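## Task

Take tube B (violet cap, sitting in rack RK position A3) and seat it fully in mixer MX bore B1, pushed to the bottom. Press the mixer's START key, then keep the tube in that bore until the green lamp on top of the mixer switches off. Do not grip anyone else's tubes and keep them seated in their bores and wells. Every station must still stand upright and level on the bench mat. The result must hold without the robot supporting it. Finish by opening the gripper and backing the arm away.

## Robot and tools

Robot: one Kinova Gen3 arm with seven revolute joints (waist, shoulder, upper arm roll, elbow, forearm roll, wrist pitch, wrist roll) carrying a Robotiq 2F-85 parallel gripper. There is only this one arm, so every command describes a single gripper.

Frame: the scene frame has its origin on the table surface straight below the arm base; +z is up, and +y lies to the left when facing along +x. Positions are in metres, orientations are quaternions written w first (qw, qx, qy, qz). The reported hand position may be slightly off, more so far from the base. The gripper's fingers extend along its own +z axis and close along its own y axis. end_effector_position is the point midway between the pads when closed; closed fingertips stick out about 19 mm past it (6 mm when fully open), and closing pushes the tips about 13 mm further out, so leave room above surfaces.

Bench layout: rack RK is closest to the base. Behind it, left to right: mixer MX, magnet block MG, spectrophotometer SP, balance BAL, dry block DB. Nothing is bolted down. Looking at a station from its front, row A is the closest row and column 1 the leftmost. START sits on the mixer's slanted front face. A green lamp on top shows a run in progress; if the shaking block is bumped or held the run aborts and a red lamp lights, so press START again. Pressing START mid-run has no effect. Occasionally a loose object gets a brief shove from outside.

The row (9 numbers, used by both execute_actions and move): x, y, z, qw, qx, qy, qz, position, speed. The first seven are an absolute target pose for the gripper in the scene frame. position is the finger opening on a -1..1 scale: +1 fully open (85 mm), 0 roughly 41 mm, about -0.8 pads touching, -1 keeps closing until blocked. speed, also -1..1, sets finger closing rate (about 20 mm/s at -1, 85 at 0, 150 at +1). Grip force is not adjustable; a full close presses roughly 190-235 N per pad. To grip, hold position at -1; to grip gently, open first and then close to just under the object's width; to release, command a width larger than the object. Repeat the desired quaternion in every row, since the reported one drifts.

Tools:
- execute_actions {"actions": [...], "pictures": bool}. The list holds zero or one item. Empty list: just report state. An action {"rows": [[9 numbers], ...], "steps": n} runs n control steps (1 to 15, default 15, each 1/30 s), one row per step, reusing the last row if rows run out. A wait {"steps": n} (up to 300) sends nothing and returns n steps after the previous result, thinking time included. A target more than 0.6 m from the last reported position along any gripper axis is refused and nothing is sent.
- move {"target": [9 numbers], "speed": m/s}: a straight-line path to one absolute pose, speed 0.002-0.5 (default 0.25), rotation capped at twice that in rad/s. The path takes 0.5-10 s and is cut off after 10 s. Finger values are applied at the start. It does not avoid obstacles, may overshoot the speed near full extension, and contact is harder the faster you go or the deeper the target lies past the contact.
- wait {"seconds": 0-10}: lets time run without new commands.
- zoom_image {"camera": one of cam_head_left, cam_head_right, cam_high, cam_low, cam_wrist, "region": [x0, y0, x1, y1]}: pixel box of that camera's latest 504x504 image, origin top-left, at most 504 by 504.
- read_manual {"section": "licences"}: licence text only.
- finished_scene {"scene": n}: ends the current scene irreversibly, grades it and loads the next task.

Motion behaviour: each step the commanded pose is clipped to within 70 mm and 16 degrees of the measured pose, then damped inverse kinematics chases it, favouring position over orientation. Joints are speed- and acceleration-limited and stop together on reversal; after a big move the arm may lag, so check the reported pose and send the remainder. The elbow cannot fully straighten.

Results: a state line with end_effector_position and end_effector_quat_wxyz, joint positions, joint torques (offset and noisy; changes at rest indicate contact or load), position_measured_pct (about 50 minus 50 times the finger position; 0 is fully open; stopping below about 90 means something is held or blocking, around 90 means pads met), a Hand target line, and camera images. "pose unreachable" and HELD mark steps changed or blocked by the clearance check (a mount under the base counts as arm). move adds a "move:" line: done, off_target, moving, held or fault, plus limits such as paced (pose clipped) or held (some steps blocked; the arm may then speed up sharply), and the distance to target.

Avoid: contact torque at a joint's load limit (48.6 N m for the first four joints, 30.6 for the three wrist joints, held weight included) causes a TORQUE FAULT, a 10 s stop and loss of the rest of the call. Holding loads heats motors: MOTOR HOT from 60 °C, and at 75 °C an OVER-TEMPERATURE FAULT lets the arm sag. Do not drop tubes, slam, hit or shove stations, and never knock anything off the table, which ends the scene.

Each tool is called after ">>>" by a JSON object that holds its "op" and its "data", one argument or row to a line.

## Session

>>> {"op": "execute_actions", "data": {
  "actions": []
}}

Scene clock: 0.00 s of 9600.00 s.
end_effector_position=(+0.3199, +0.0337, +0.3662) position_measured_pct=0.0 end_effector_quat_wxyz=(+0.310, +0.943, +0.019, -0.123)
Joint positions: [-0.048  0.502 -0.737  1.629  0.563  1.811  3.827]
Joint velocities: [ 0.001  0.     0.     0.    -0.     0.    -0.001]
Joint torques (N m, as the joint torque sensors report them, + toward a larger angle): no reading
Hand target: +0.320, +0.034, +0.366; +0.310, +0.943, +0.019, -0.123

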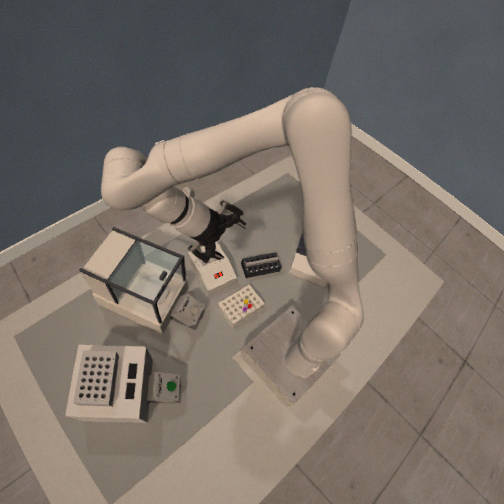

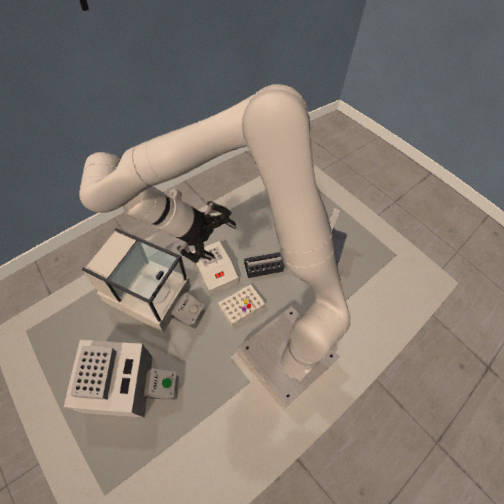

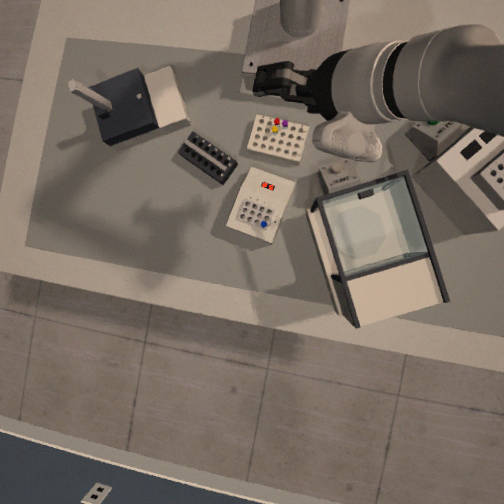

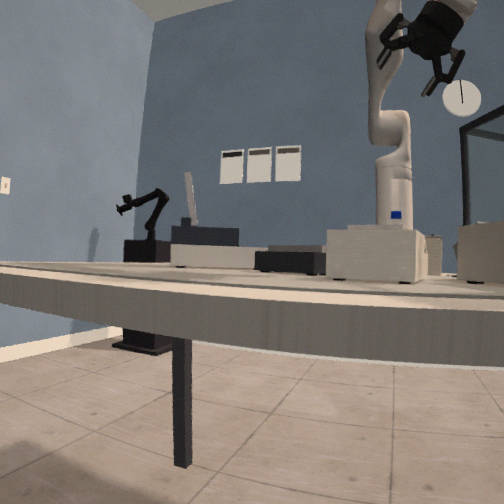

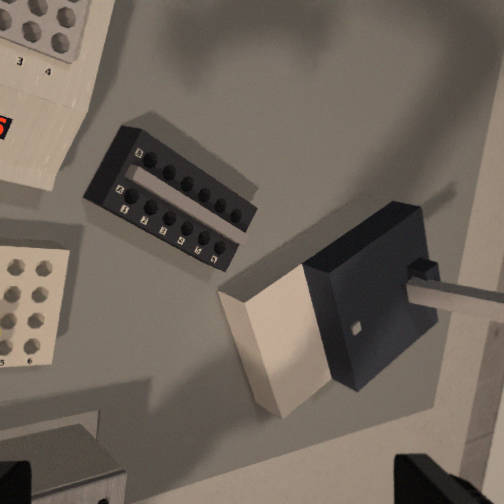

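>>> {"op": "move", "data": {
  "target": [0.27, 0.0, 0.25, 0, 0, 1, 0, -0.3, 0],
  "speed": 0.3
}}

Scene clock: 8.40 s of 9600.00 s.
end_effector_position=(+0.2701, -0.0000, +0.2502) position_measured_pct=65.1 end_effector_quat_wxyz=(+0.000, +0.000, +1.000, -0.001)
Joint positions: [ 1.094  0.66  -1.69   2.223  0.742  1.144  6.826]
Joint velocities: [-0.003  0.008  0.002 -0.002 -0.003  0.001  0.011]
Joint torques (N m, as the joint torque sensors report them, + toward a larger angle): [-0.4  -8.11 -3.51 -5.74 -0.11 -0.02 -0.05]
Hand target: +0.270, +0.000, +0.250; +0.000, +0.000, +1.000, -0.000
Off the commanded pose: 0.000 m, 0 deg.
move: done

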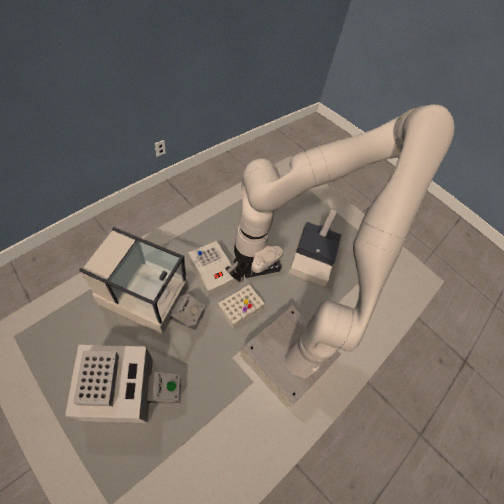

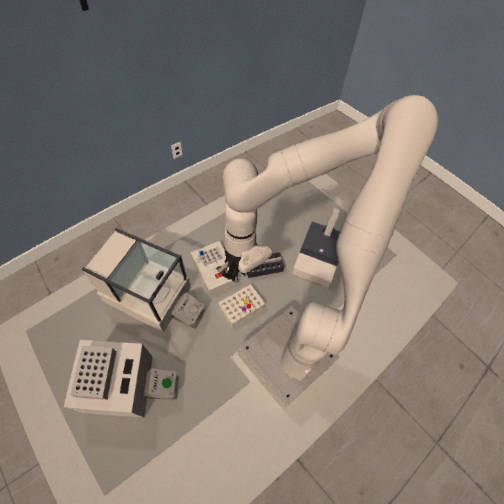

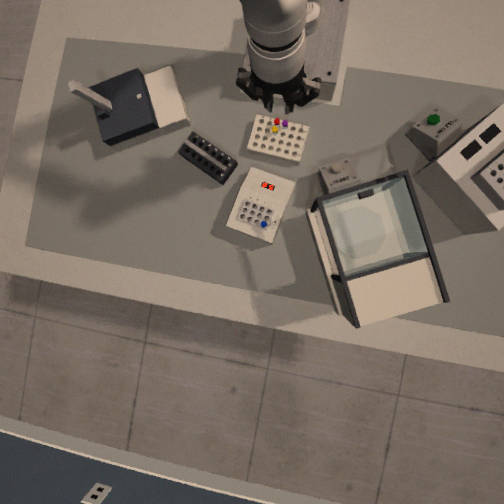

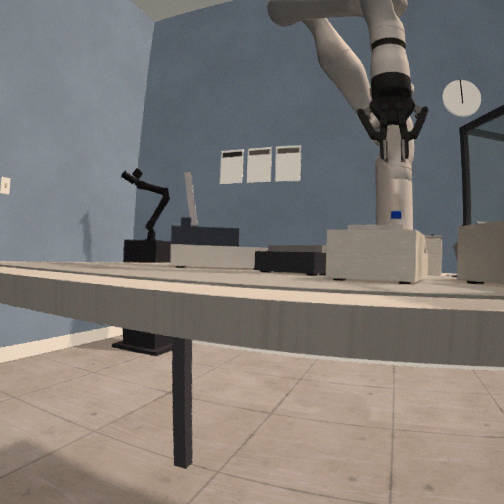

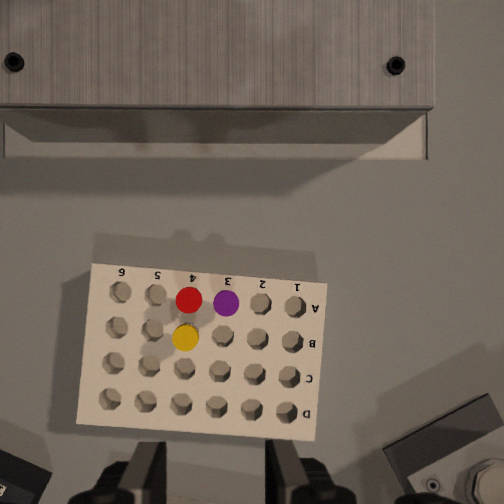

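>>> {"op": "move", "data": {
  "target": [0.2375, 0.0045, 0.13, 0, -0.6756, 0.7373, 0, -0.3, 0],
  "speed": 0.2
}}

Scene clock: 20.73 s of 9600.00 s.
end_effector_position=(+0.2376, +0.0049, +0.1302) position_measured_pct=65.1 end_effector_quat_wxyz=(+0.001, -0.675, +0.738, +0.001)
Joint positions: [ 0.859  1.086 -1.591  2.488  1.245  1.21   7.731]
Joint velocities: [-0.002  0.004  0.002  0.001  0.002 -0.001  0.006]
Joint torques (N m, as the joint torque sensors report them, + toward a larger angle): [ -1.08 -11.67  -4.46  -2.68  -0.04  -0.15   0.02]
Hand target: +0.238, +0.005, +0.130; +0.001, -0.675, +0.737, +0.001
Off the commanded pose: 0.000 m, 0 deg.
move: done

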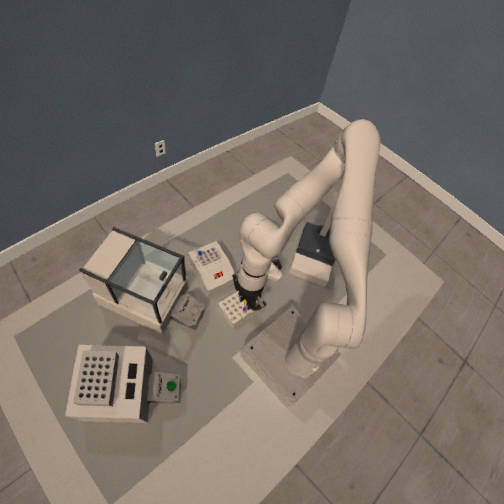

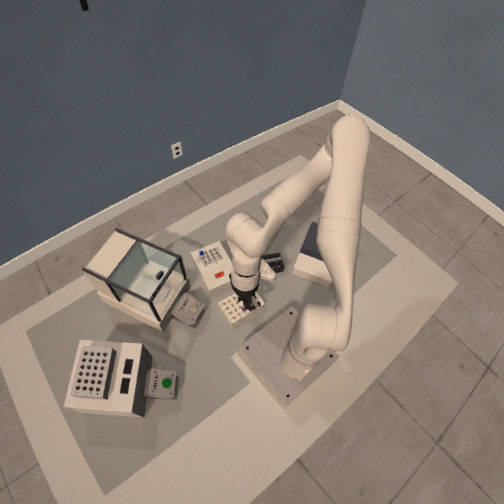

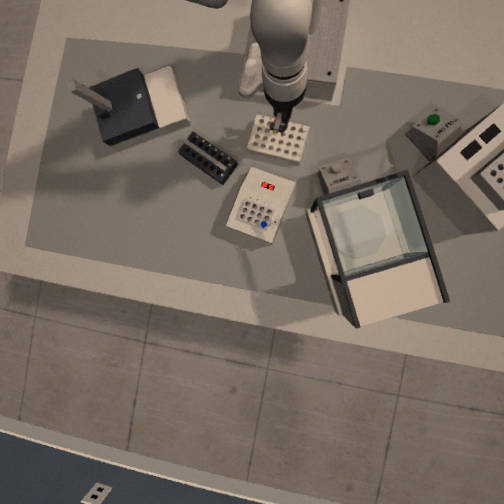

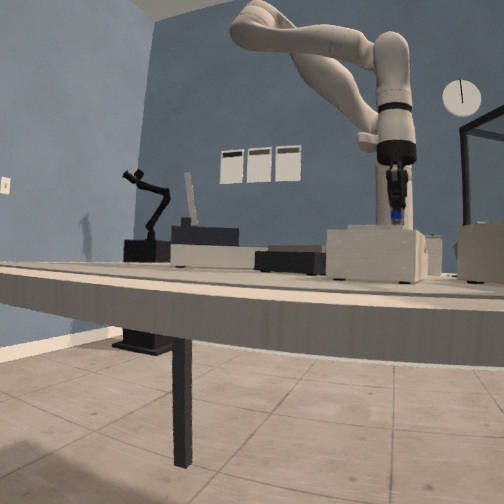

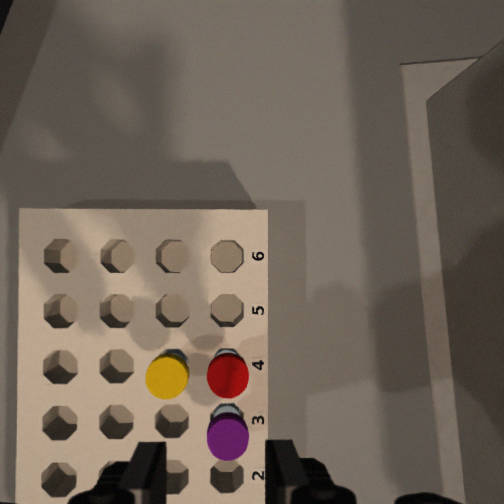

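>>> {"op": "move", "data": {
  "target": [0.2347, 0.0062, 0.079, 0, -0.6756, 0.7373, 0, -0.3, 0],
  "speed": 0.06
}}

>>> {"op": "execute_actions", "data": {
  "actions": [
    {"rows": [[0.2347, 0.0062, 0.079, 0, -0.6756, 0.7373, 0, -0.7, -0.5]], "steps": 15}
  ],
  "pictures": false
}}

>>> {"op": "move", "data": {
  "target": [0.2347, 0.0062, 0.20, 0, -0.6756, 0.7373, 0, -0.7, -0.5],
  "speed": 0.1
}}

Scene clock: 30.20 s of 9600.00 s.
end_effector_position=(+0.2348, +0.0061, +0.0792) position_measured_pct=65.1 end_effector_quat_wxyz=(+0.000, -0.675, +0.737, +0.000)
Joint positions: [ 0.779  1.221 -1.433  2.529  1.47   1.216  7.597]
Joint velocities: [-0.004  0.006  0.004  0.     0.005 -0.001 -0.003]
Joint torques (N m, as the joint torque sensors report them, + toward a larger angle): [ -0.19 -12.26  -4.61  -0.96  -0.36  -0.15   0.16]
Hand target: +0.235, +0.006, +0.079; +0.000, -0.676, +0.737, +0.000
Off the commanded pose: 0.000 m, 0 deg.
move: done

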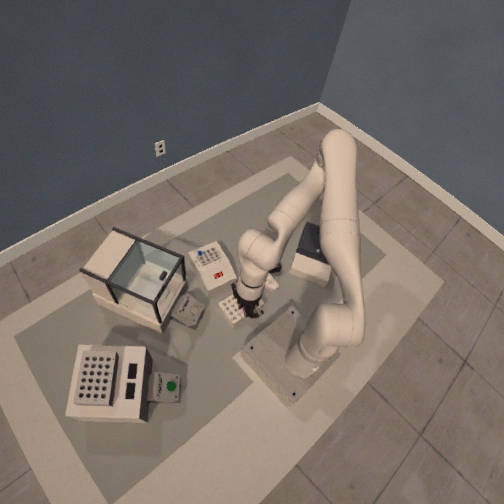

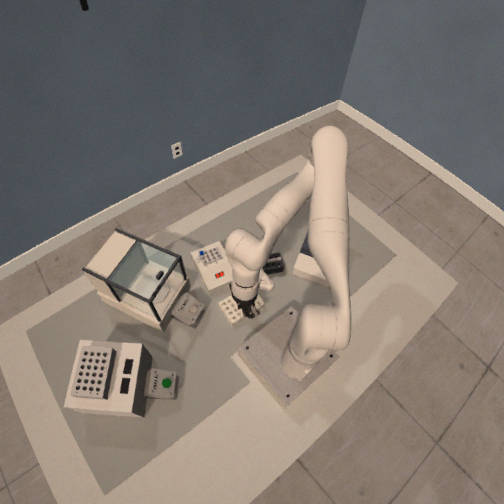

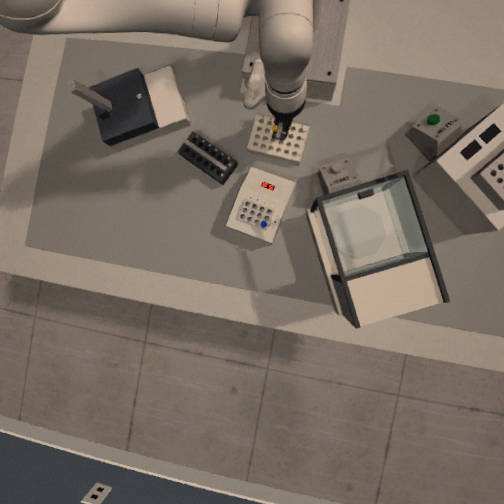

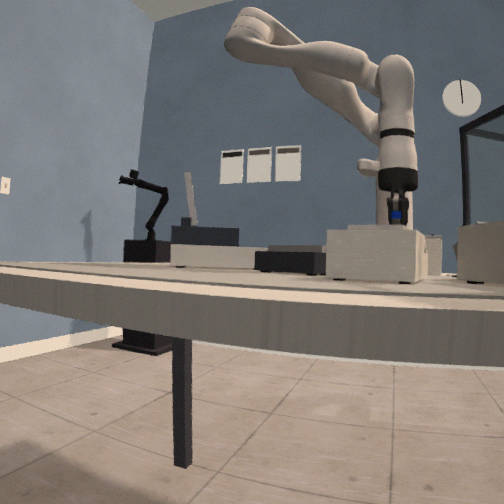

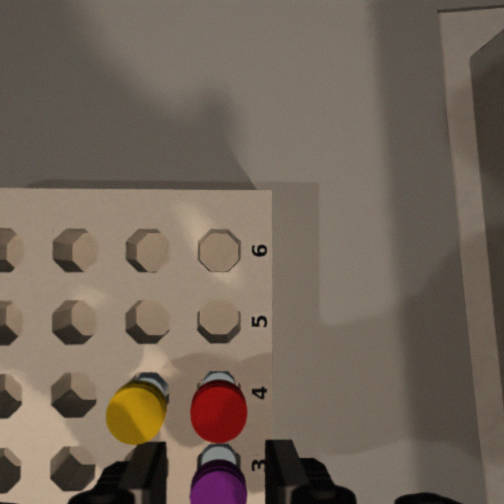

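Scene clock: 30.70 s of 9600.00 s.
end_effector_position=(+0.2346, +0.0062, +0.0791) position_measured_pct=81.3 end_effector_quat_wxyz=(-0.000, -0.676, +0.737, +0.000)
Joint positions: [ 0.778  1.221 -1.433  2.53   1.471  1.217  7.596]
Joint velocities: [-0.001 -0.    -0.    -0.001 -0.     0.     0.   ]
Joint torques (N m, as the joint torque sensors report them, + toward a larger angle): [ -0.5  -12.21  -3.98  -0.92   0.    -0.12   0.2 ]
Hand target: +0.235, +0.006, +0.079; +0.000, -0.676, +0.737, +0.000
Off the commanded pose: 0.000 m, 0 deg.
Steps of this call (steps 1 to 15: all 15 steps of this action). Readings (end_effector_position | what the end effector reports):
1: (+0.2348, +0.0062, +0.0791) | position_measured_pct=65.1
2: (+0.2348, +0.0062, +0.0791) | position_measured_pct=65.5
4: (+0.2347, +0.0062, +0.0790) | position_measured_pct=67.9
8: (+0.2347, +0.0062, +0.0790) | position_measured_pct=75.0
15: the state above

Scene clock: 32.60 s of 9600.00 s.
end_effector_position=(+0.2347, +0.0061, +0.1998) position_measured_pct=81.3 end_effector_quat_wxyz=(+0.000, +0.676, -0.737, +0.001)
Joint positions: [ 0.979  0.937 -1.811  2.406  0.968  1.264  7.899]
Joint velocities: [ 0.006 -0.002 -0.003 -0.001 -0.004  0.003  0.002]
Joint torques (N m, as the joint torque sensors report them, + toward a larger angle): [-0.1  -9.93 -4.22 -4.64 -0.32 -0.04  0.06]
Hand target: +0.235, +0.006, +0.200; +0.000, +0.676, -0.737, +0.001
Off the commanded pose: 0.000 m, 0 deg.
move: done

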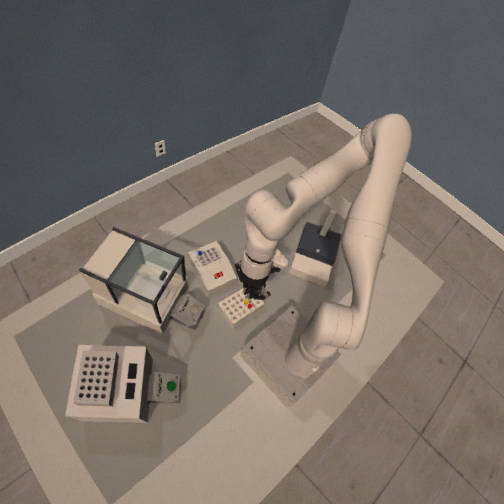

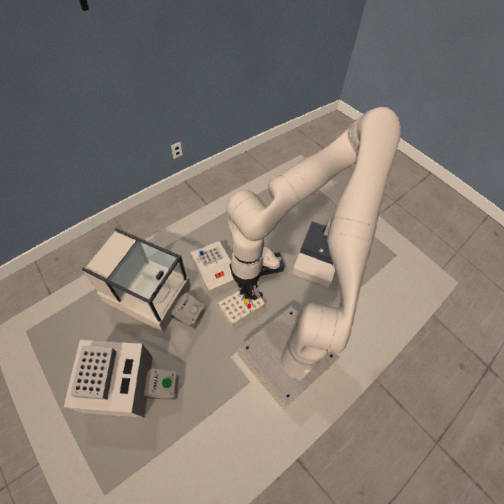

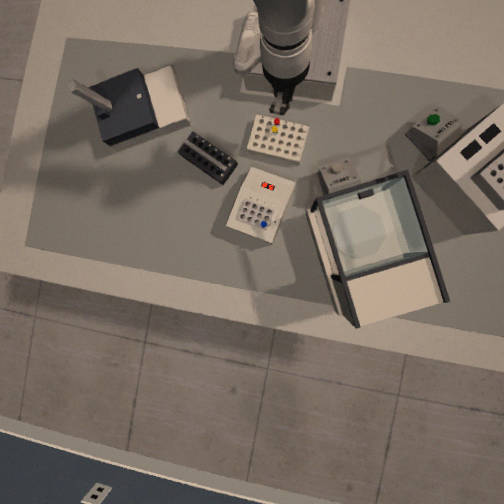

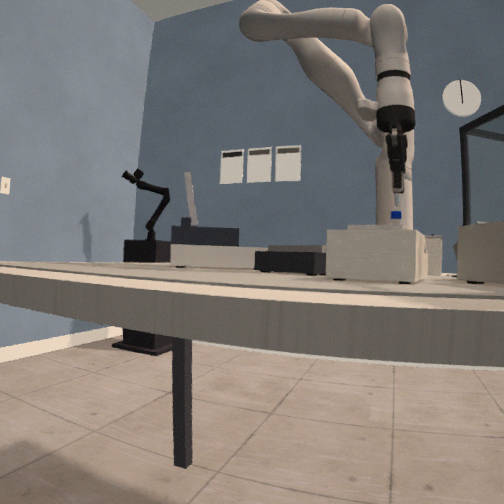

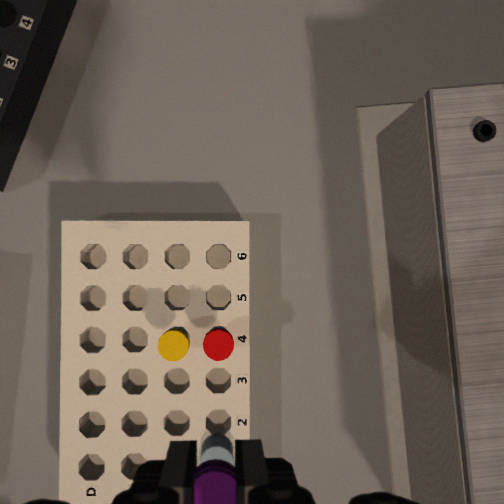

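>>> {"op": "move", "data": {
  "target": [0.25, 0.42, 0.36, 0, -0.5, 0.866, 0, -0.7, -0.5],
  "speed": 0.25
}}

Scene clock: 39.93 s of 9600.00 s.
end_effector_position=(+0.2498, +0.4201, +0.3603) position_measured_pct=81.3 end_effector_quat_wxyz=(+0.000, -0.499, +0.866, +0.001)
Joint positions: [-0.398  0.762 -1.326  1.332  0.732  1.586  7.238]
Joint velocities: [-0.006  0.002  0.001 -0.003 -0.     0.002  0.   ]
Joint torques (N m, as the joint torque sensors report them, + toward a larger angle): [  0.32 -16.96  -5.06  -6.17  -0.19   0.11   0.38]
Hand target: +0.250, +0.420, +0.360; +0.000, -0.500, +0.866, +0.001
Off the commanded pose: 0.000 m, 0 deg.
move: done

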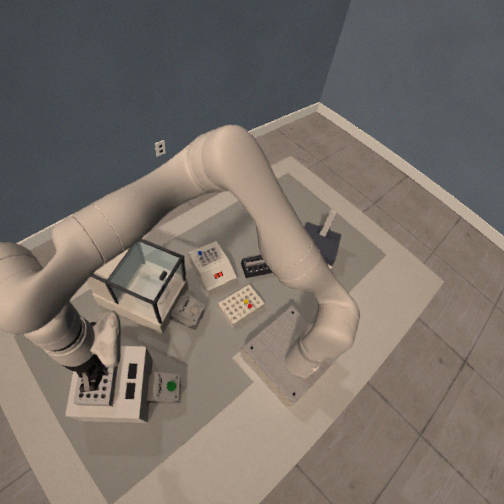

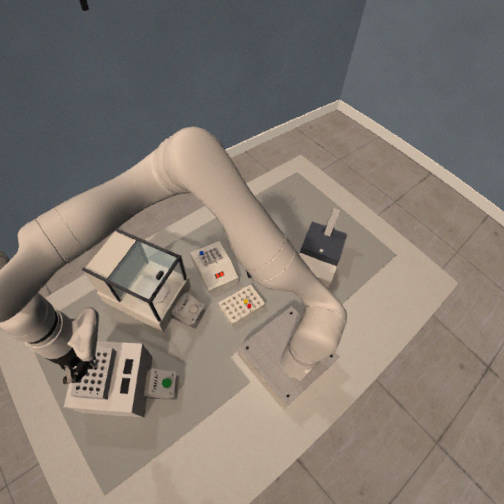

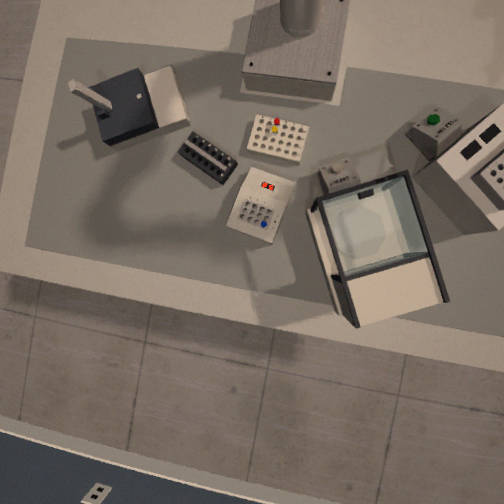

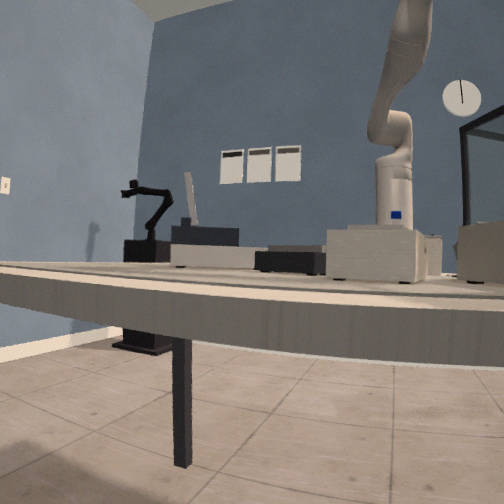

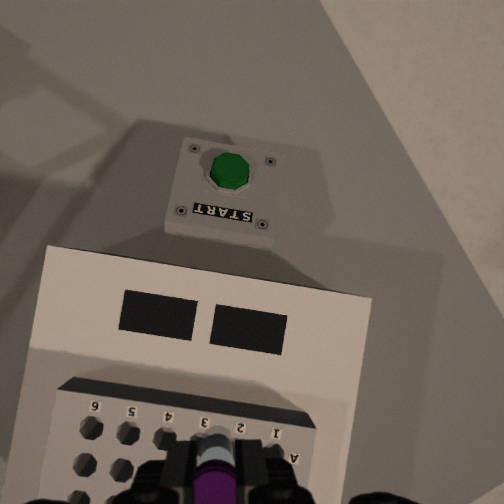

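>>> {"op": "move", "data": {
  "target": [0.2601, 0.4904, 0.27, 0, -0.4305, 0.9026, 0, -0.7, -0.5],
  "speed": 0.15
}}

Scene clock: 44.67 s of 9600.00 s.
end_effector_position=(+0.2603, +0.4904, +0.2703) position_measured_pct=81.3 end_effector_quat_wxyz=(+0.000, -0.430, +0.903, +0.000)
Joint positions: [-0.572  0.939 -1.182  1.241  0.848  1.48   7.064]
Joint velocities: [-0.005  0.004  0.002 -0.001  0.001 -0.    -0.002]
Joint torques (N m, as the joint torque sensors report them, + toward a larger angle): [ -0.23 -20.76  -5.95  -5.72  -0.12   0.03  -0.05]
Hand target: +0.260, +0.490, +0.270; -0.000, -0.431, +0.903, +0.000
Off the commanded pose: 0.000 m, 0 deg.
move: done

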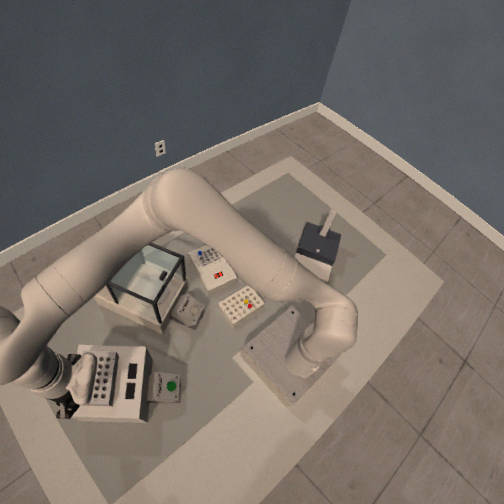

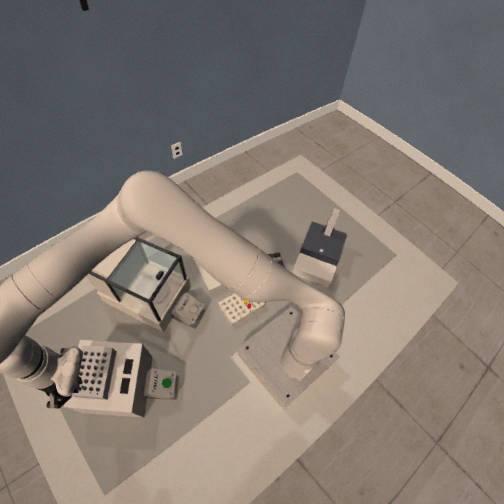

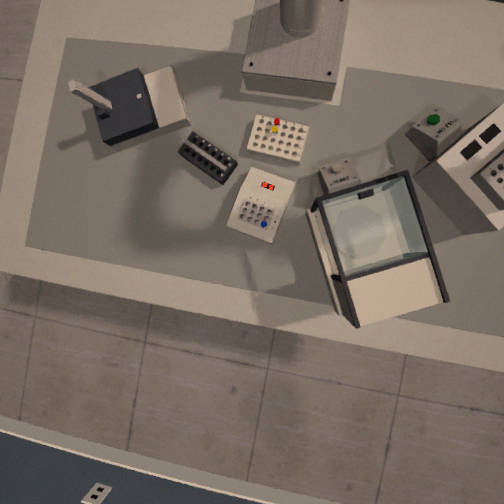

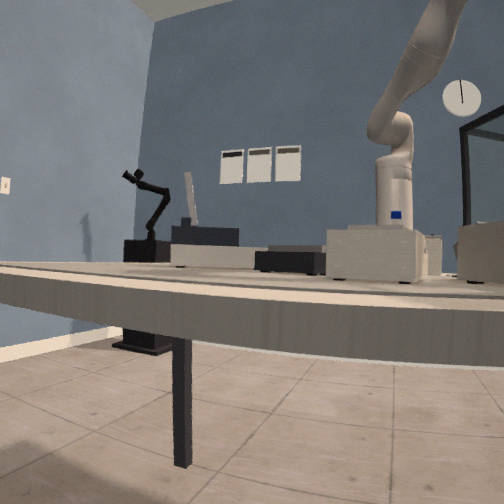

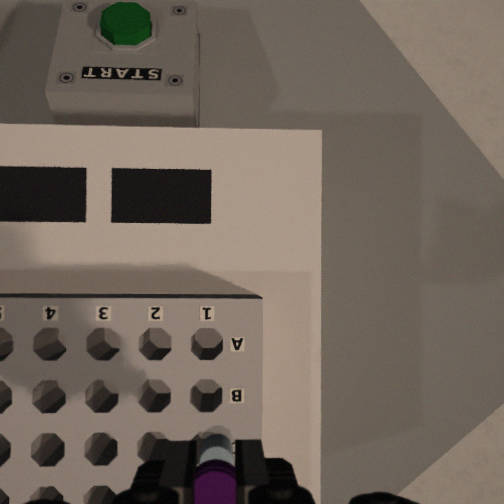

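>>> {"op": "move", "data": {
  "target": [0.2598, 0.4827, 0.25, 0, -0.4305, 0.9026, 0, -0.7, -0.5],
  "speed": 0.05
}}

>>> {"op": "zoom_image", "data": {
  "camera": "cam_wrist",
  "region": [120, 304, 320, 504]
}}

Scene clock: 49.67 s of 9600.00 s.
end_effector_position=(+0.2597, +0.4828, +0.2501) position_measured_pct=81.3 end_effector_quat_wxyz=(-0.000, -0.431, +0.903, +0.000)
Joint positions: [-0.551  0.952 -1.177  1.303  0.862  1.43   7.041]
Joint velocities: [ 0.002  0.    -0.001  0.005  0.    -0.004 -0.002]
Joint torques (N m, as the joint torque sensors report them, + toward a larger angle): [ -0.48 -20.75  -5.74  -5.63  -0.07   0.19   0.41]
Hand target: +0.260, +0.483, +0.250; -0.000, -0.431, +0.903, +0.000
Off the commanded pose: 0.000 m, 0 deg.
move: done

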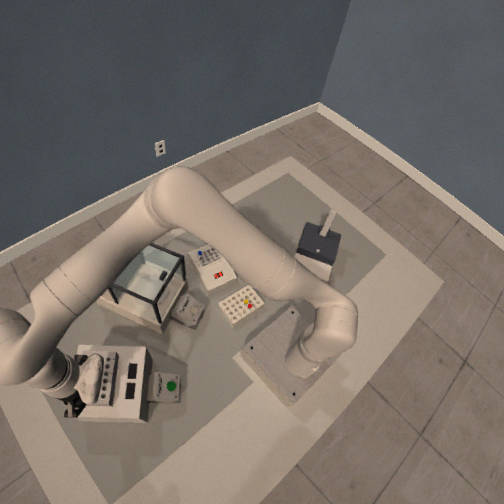

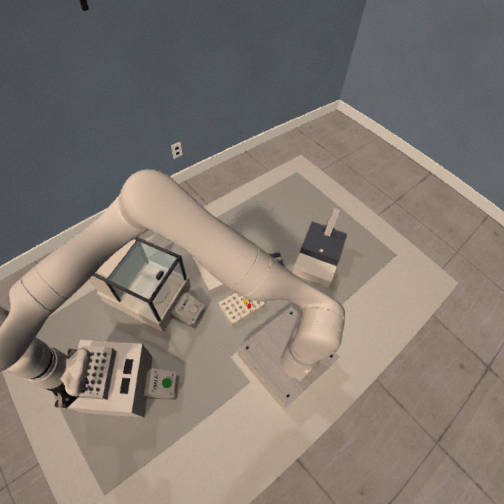

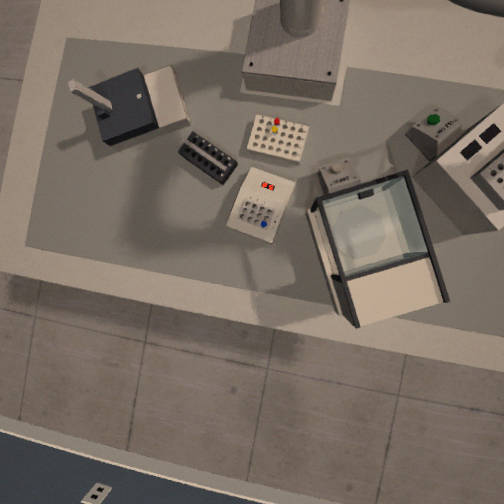

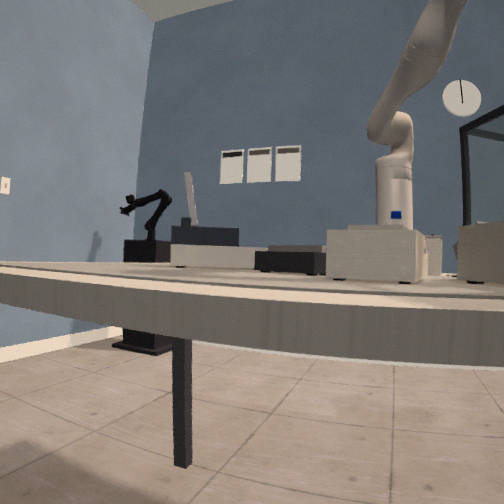

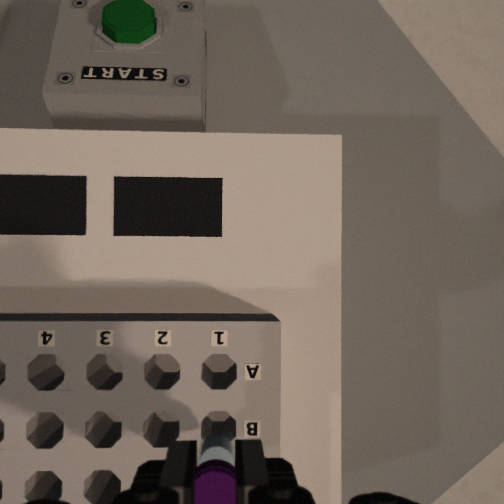

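Region (120, 304, 320, 504) of cam_wrist's 504x504 image, scaled by 2.520.

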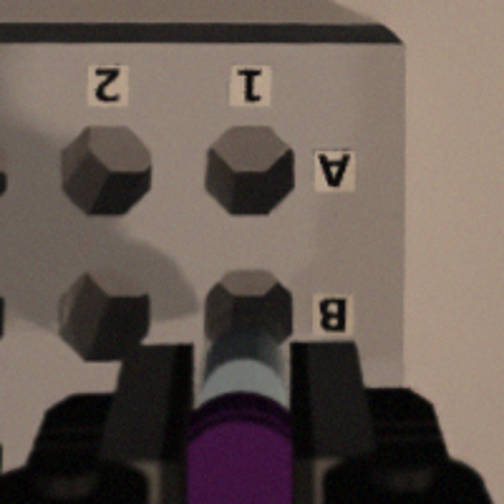

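>>> {"op": "move", "data": {
  "target": [0.2586, 0.4824, 0.234, 0, -0.4305, 0.9026, 0, -0.7, -0.5],
  "speed": 0.02
}}

Scene clock: 54.87 s of 9600.00 s.
end_effector_position=(+0.2589, +0.4833, +0.2402) position_measured_pct=81.3 end_effector_quat_wxyz=(+0.004, -0.430, +0.903, +0.002)
Joint positions: [-0.548  0.961 -1.173  1.328  0.878  1.403  7.024]
Joint velocities: [ 0.001  0.    -0.003  0.003  0.004 -0.001 -0.004]
Joint torques (N m, as the joint torque sensors report them, + toward a larger angle): [ -0.76 -12.62  -2.76  -4.24   0.54  -1.86   0.29]
Hand target: +0.259, +0.482, +0.234; -0.000, -0.431, +0.903, +0.000
Off the commanded pose: 0.006 m, 0 deg.
move: off_target

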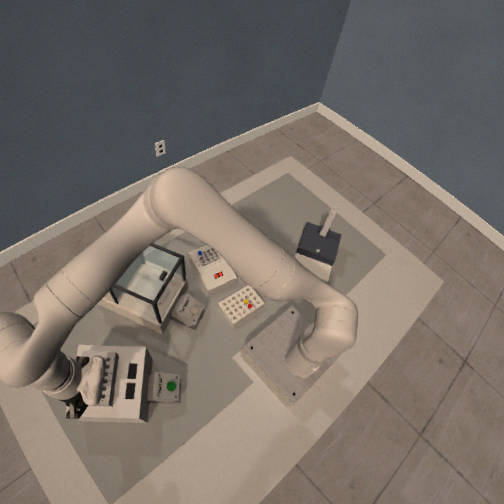

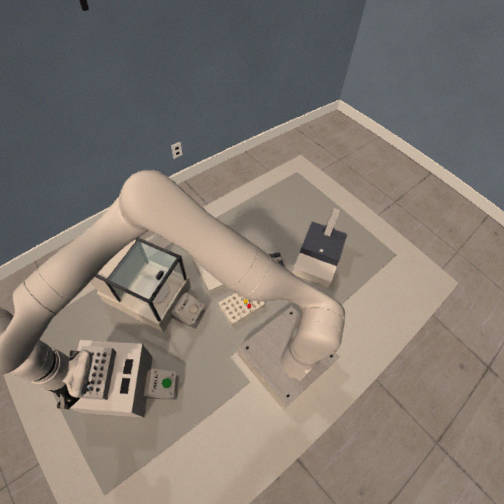

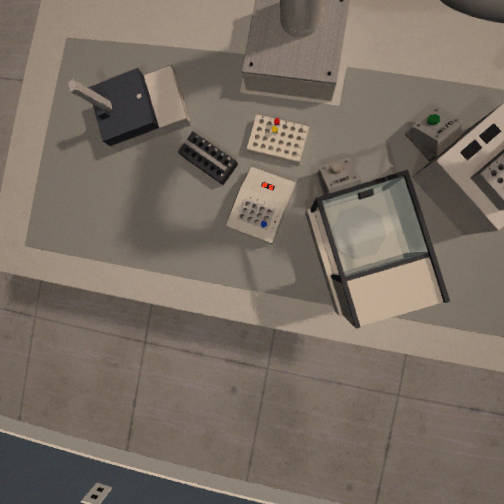

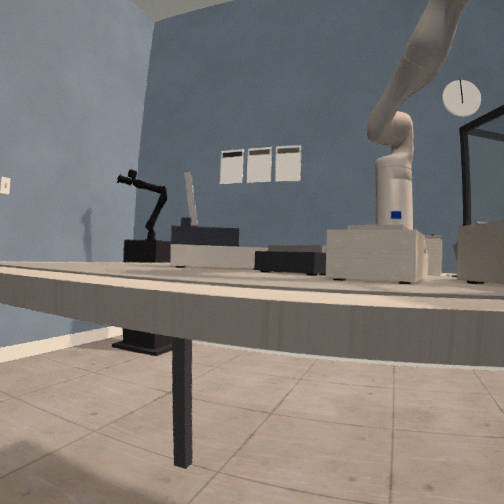

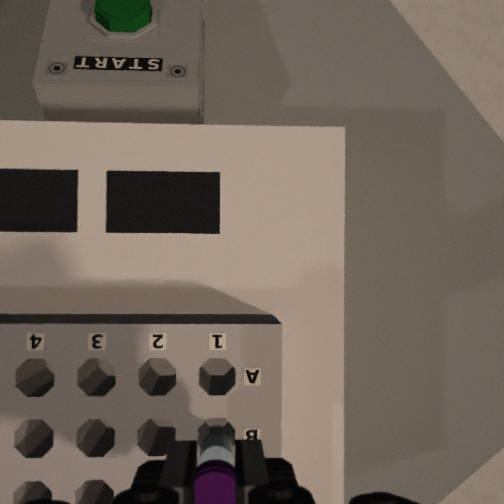

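>>> {"op": "move", "data": {
  "target": [0.2570, 0.4805, 0.244, 0, -0.4305, 0.9026, 0, -0.7, -0.5],
  "speed": 0.03
}}

>>> {"op": "zoom_image", "data": {
  "camera": "cam_wrist",
  "region": [120, 304, 320, 504]
}}

Scene clock: 60.50 s of 9600.00 s.
end_effector_position=(+0.2570, +0.4805, +0.2439) position_measured_pct=81.3 end_effector_quat_wxyz=(+0.000, -0.431, +0.903, +0.000)
Joint positions: [-0.546  0.955 -1.177  1.326  0.868  1.414  7.027]
Joint velocities: [ 0.    -0.001 -0.001  0.001  0.     0.002 -0.001]
Joint torques (N m, as the joint torque sensors report them, + toward a larger angle): [ -0.26 -20.43  -6.13  -6.     0.13   0.29   0.51]
Hand target: +0.257, +0.480, +0.244; +0.000, -0.430, +0.903, -0.000
Off the commanded pose: 0.000 m, 0 deg.
move: done

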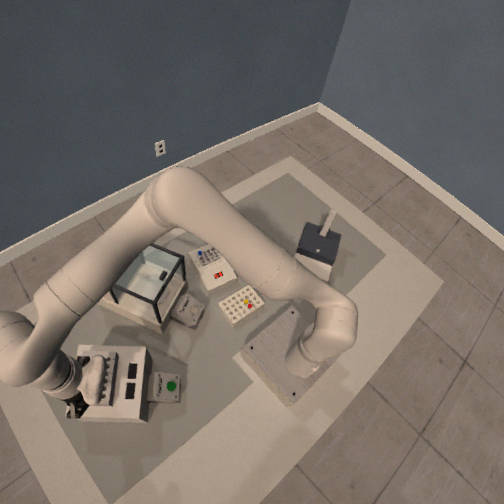

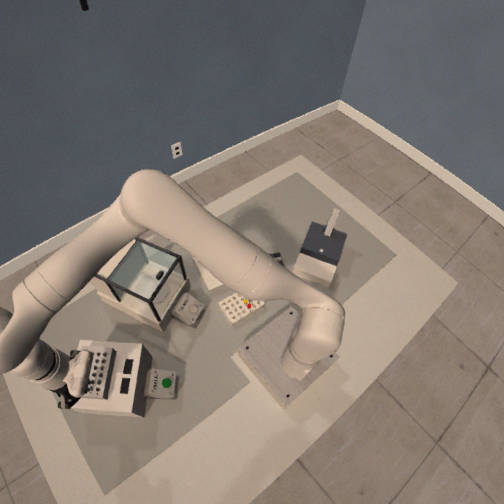

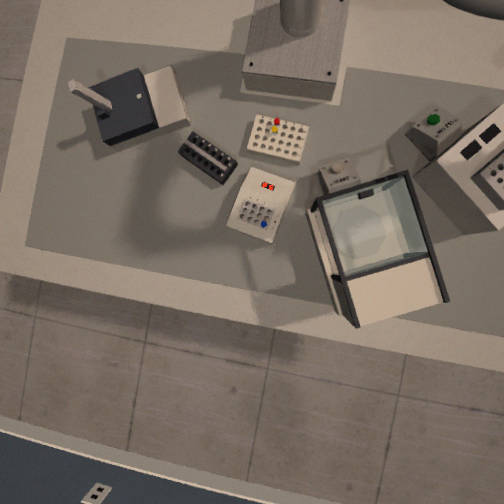

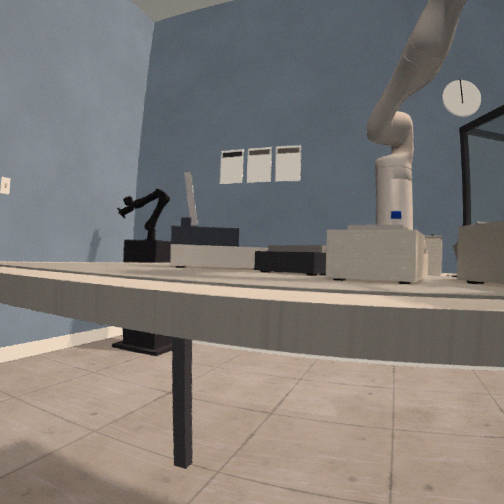

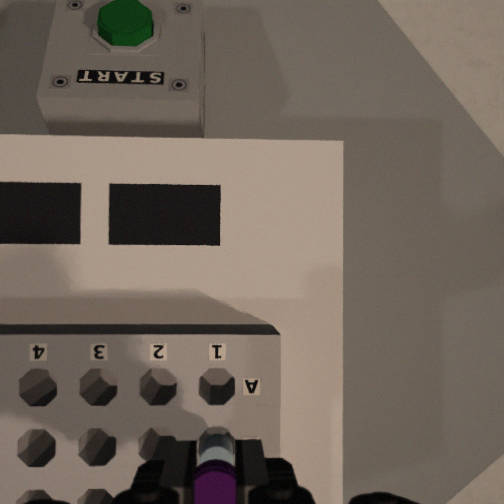

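Region (120, 304, 320, 504) of cam_wrist's 504x504 image, scaled by 2.520.

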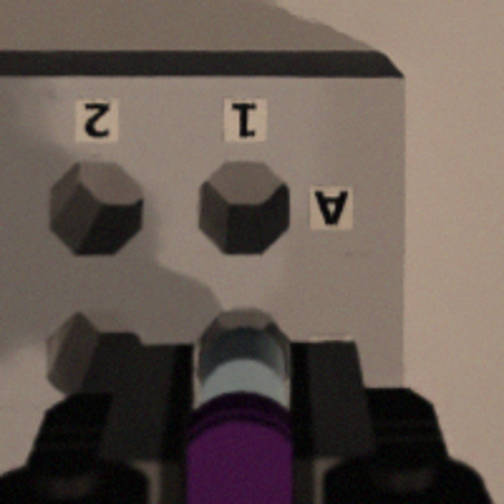

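>>> {"op": "move", "data": {
  "target": [0.2570, 0.4805, 0.234, 0, -0.4305, 0.9026, 0, -0.7, -0.5],
  "speed": 0.02
}}

Scene clock: 63.30 s of 9600.00 s.
end_effector_position=(+0.2573, +0.4817, +0.2401) position_measured_pct=81.3 end_effector_quat_wxyz=(+0.004, -0.430, +0.903, +0.002)
Joint positions: [-0.545  0.958 -1.176  1.338  0.878  1.399  7.018]
Joint velocities: [ 0.001  0.001 -0.003  0.003  0.002 -0.    -0.003]
Joint torques (N m, as the joint torque sensors report them, + toward a larger angle): [ -0.61 -12.27  -3.08  -3.68   0.37  -1.62   0.05]
Hand target: +0.257, +0.480, +0.234; -0.000, -0.431, +0.903, +0.000
Off the commanded pose: 0.006 m, 0 deg.
move: off_target

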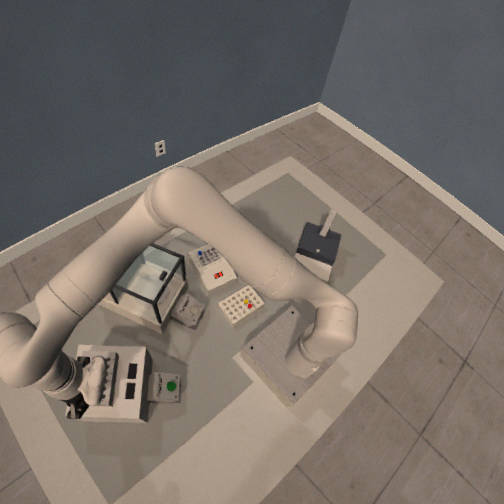

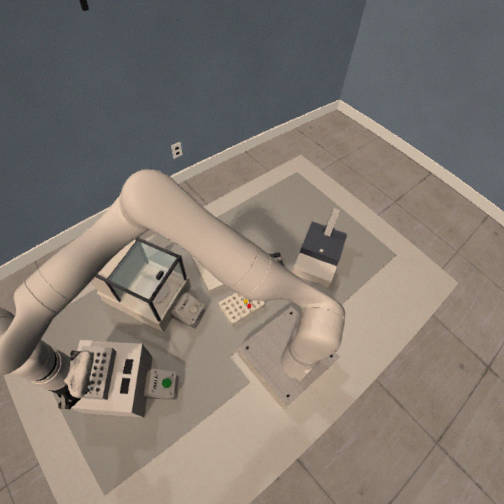

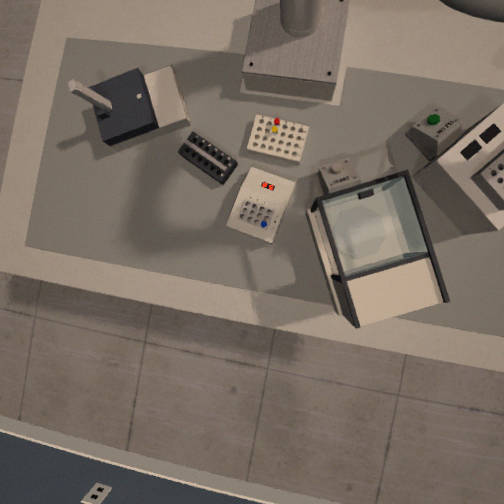

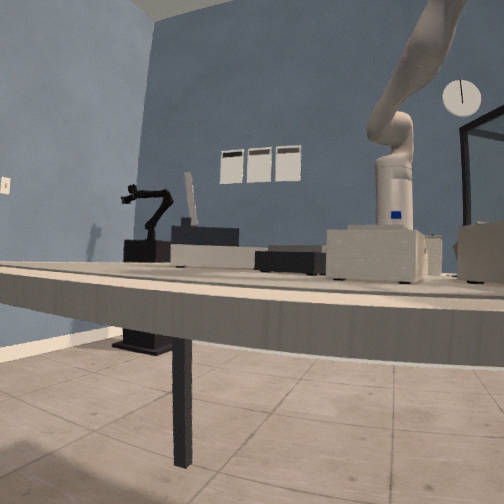

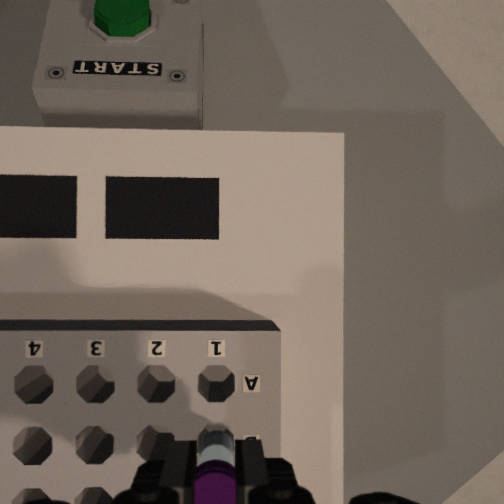

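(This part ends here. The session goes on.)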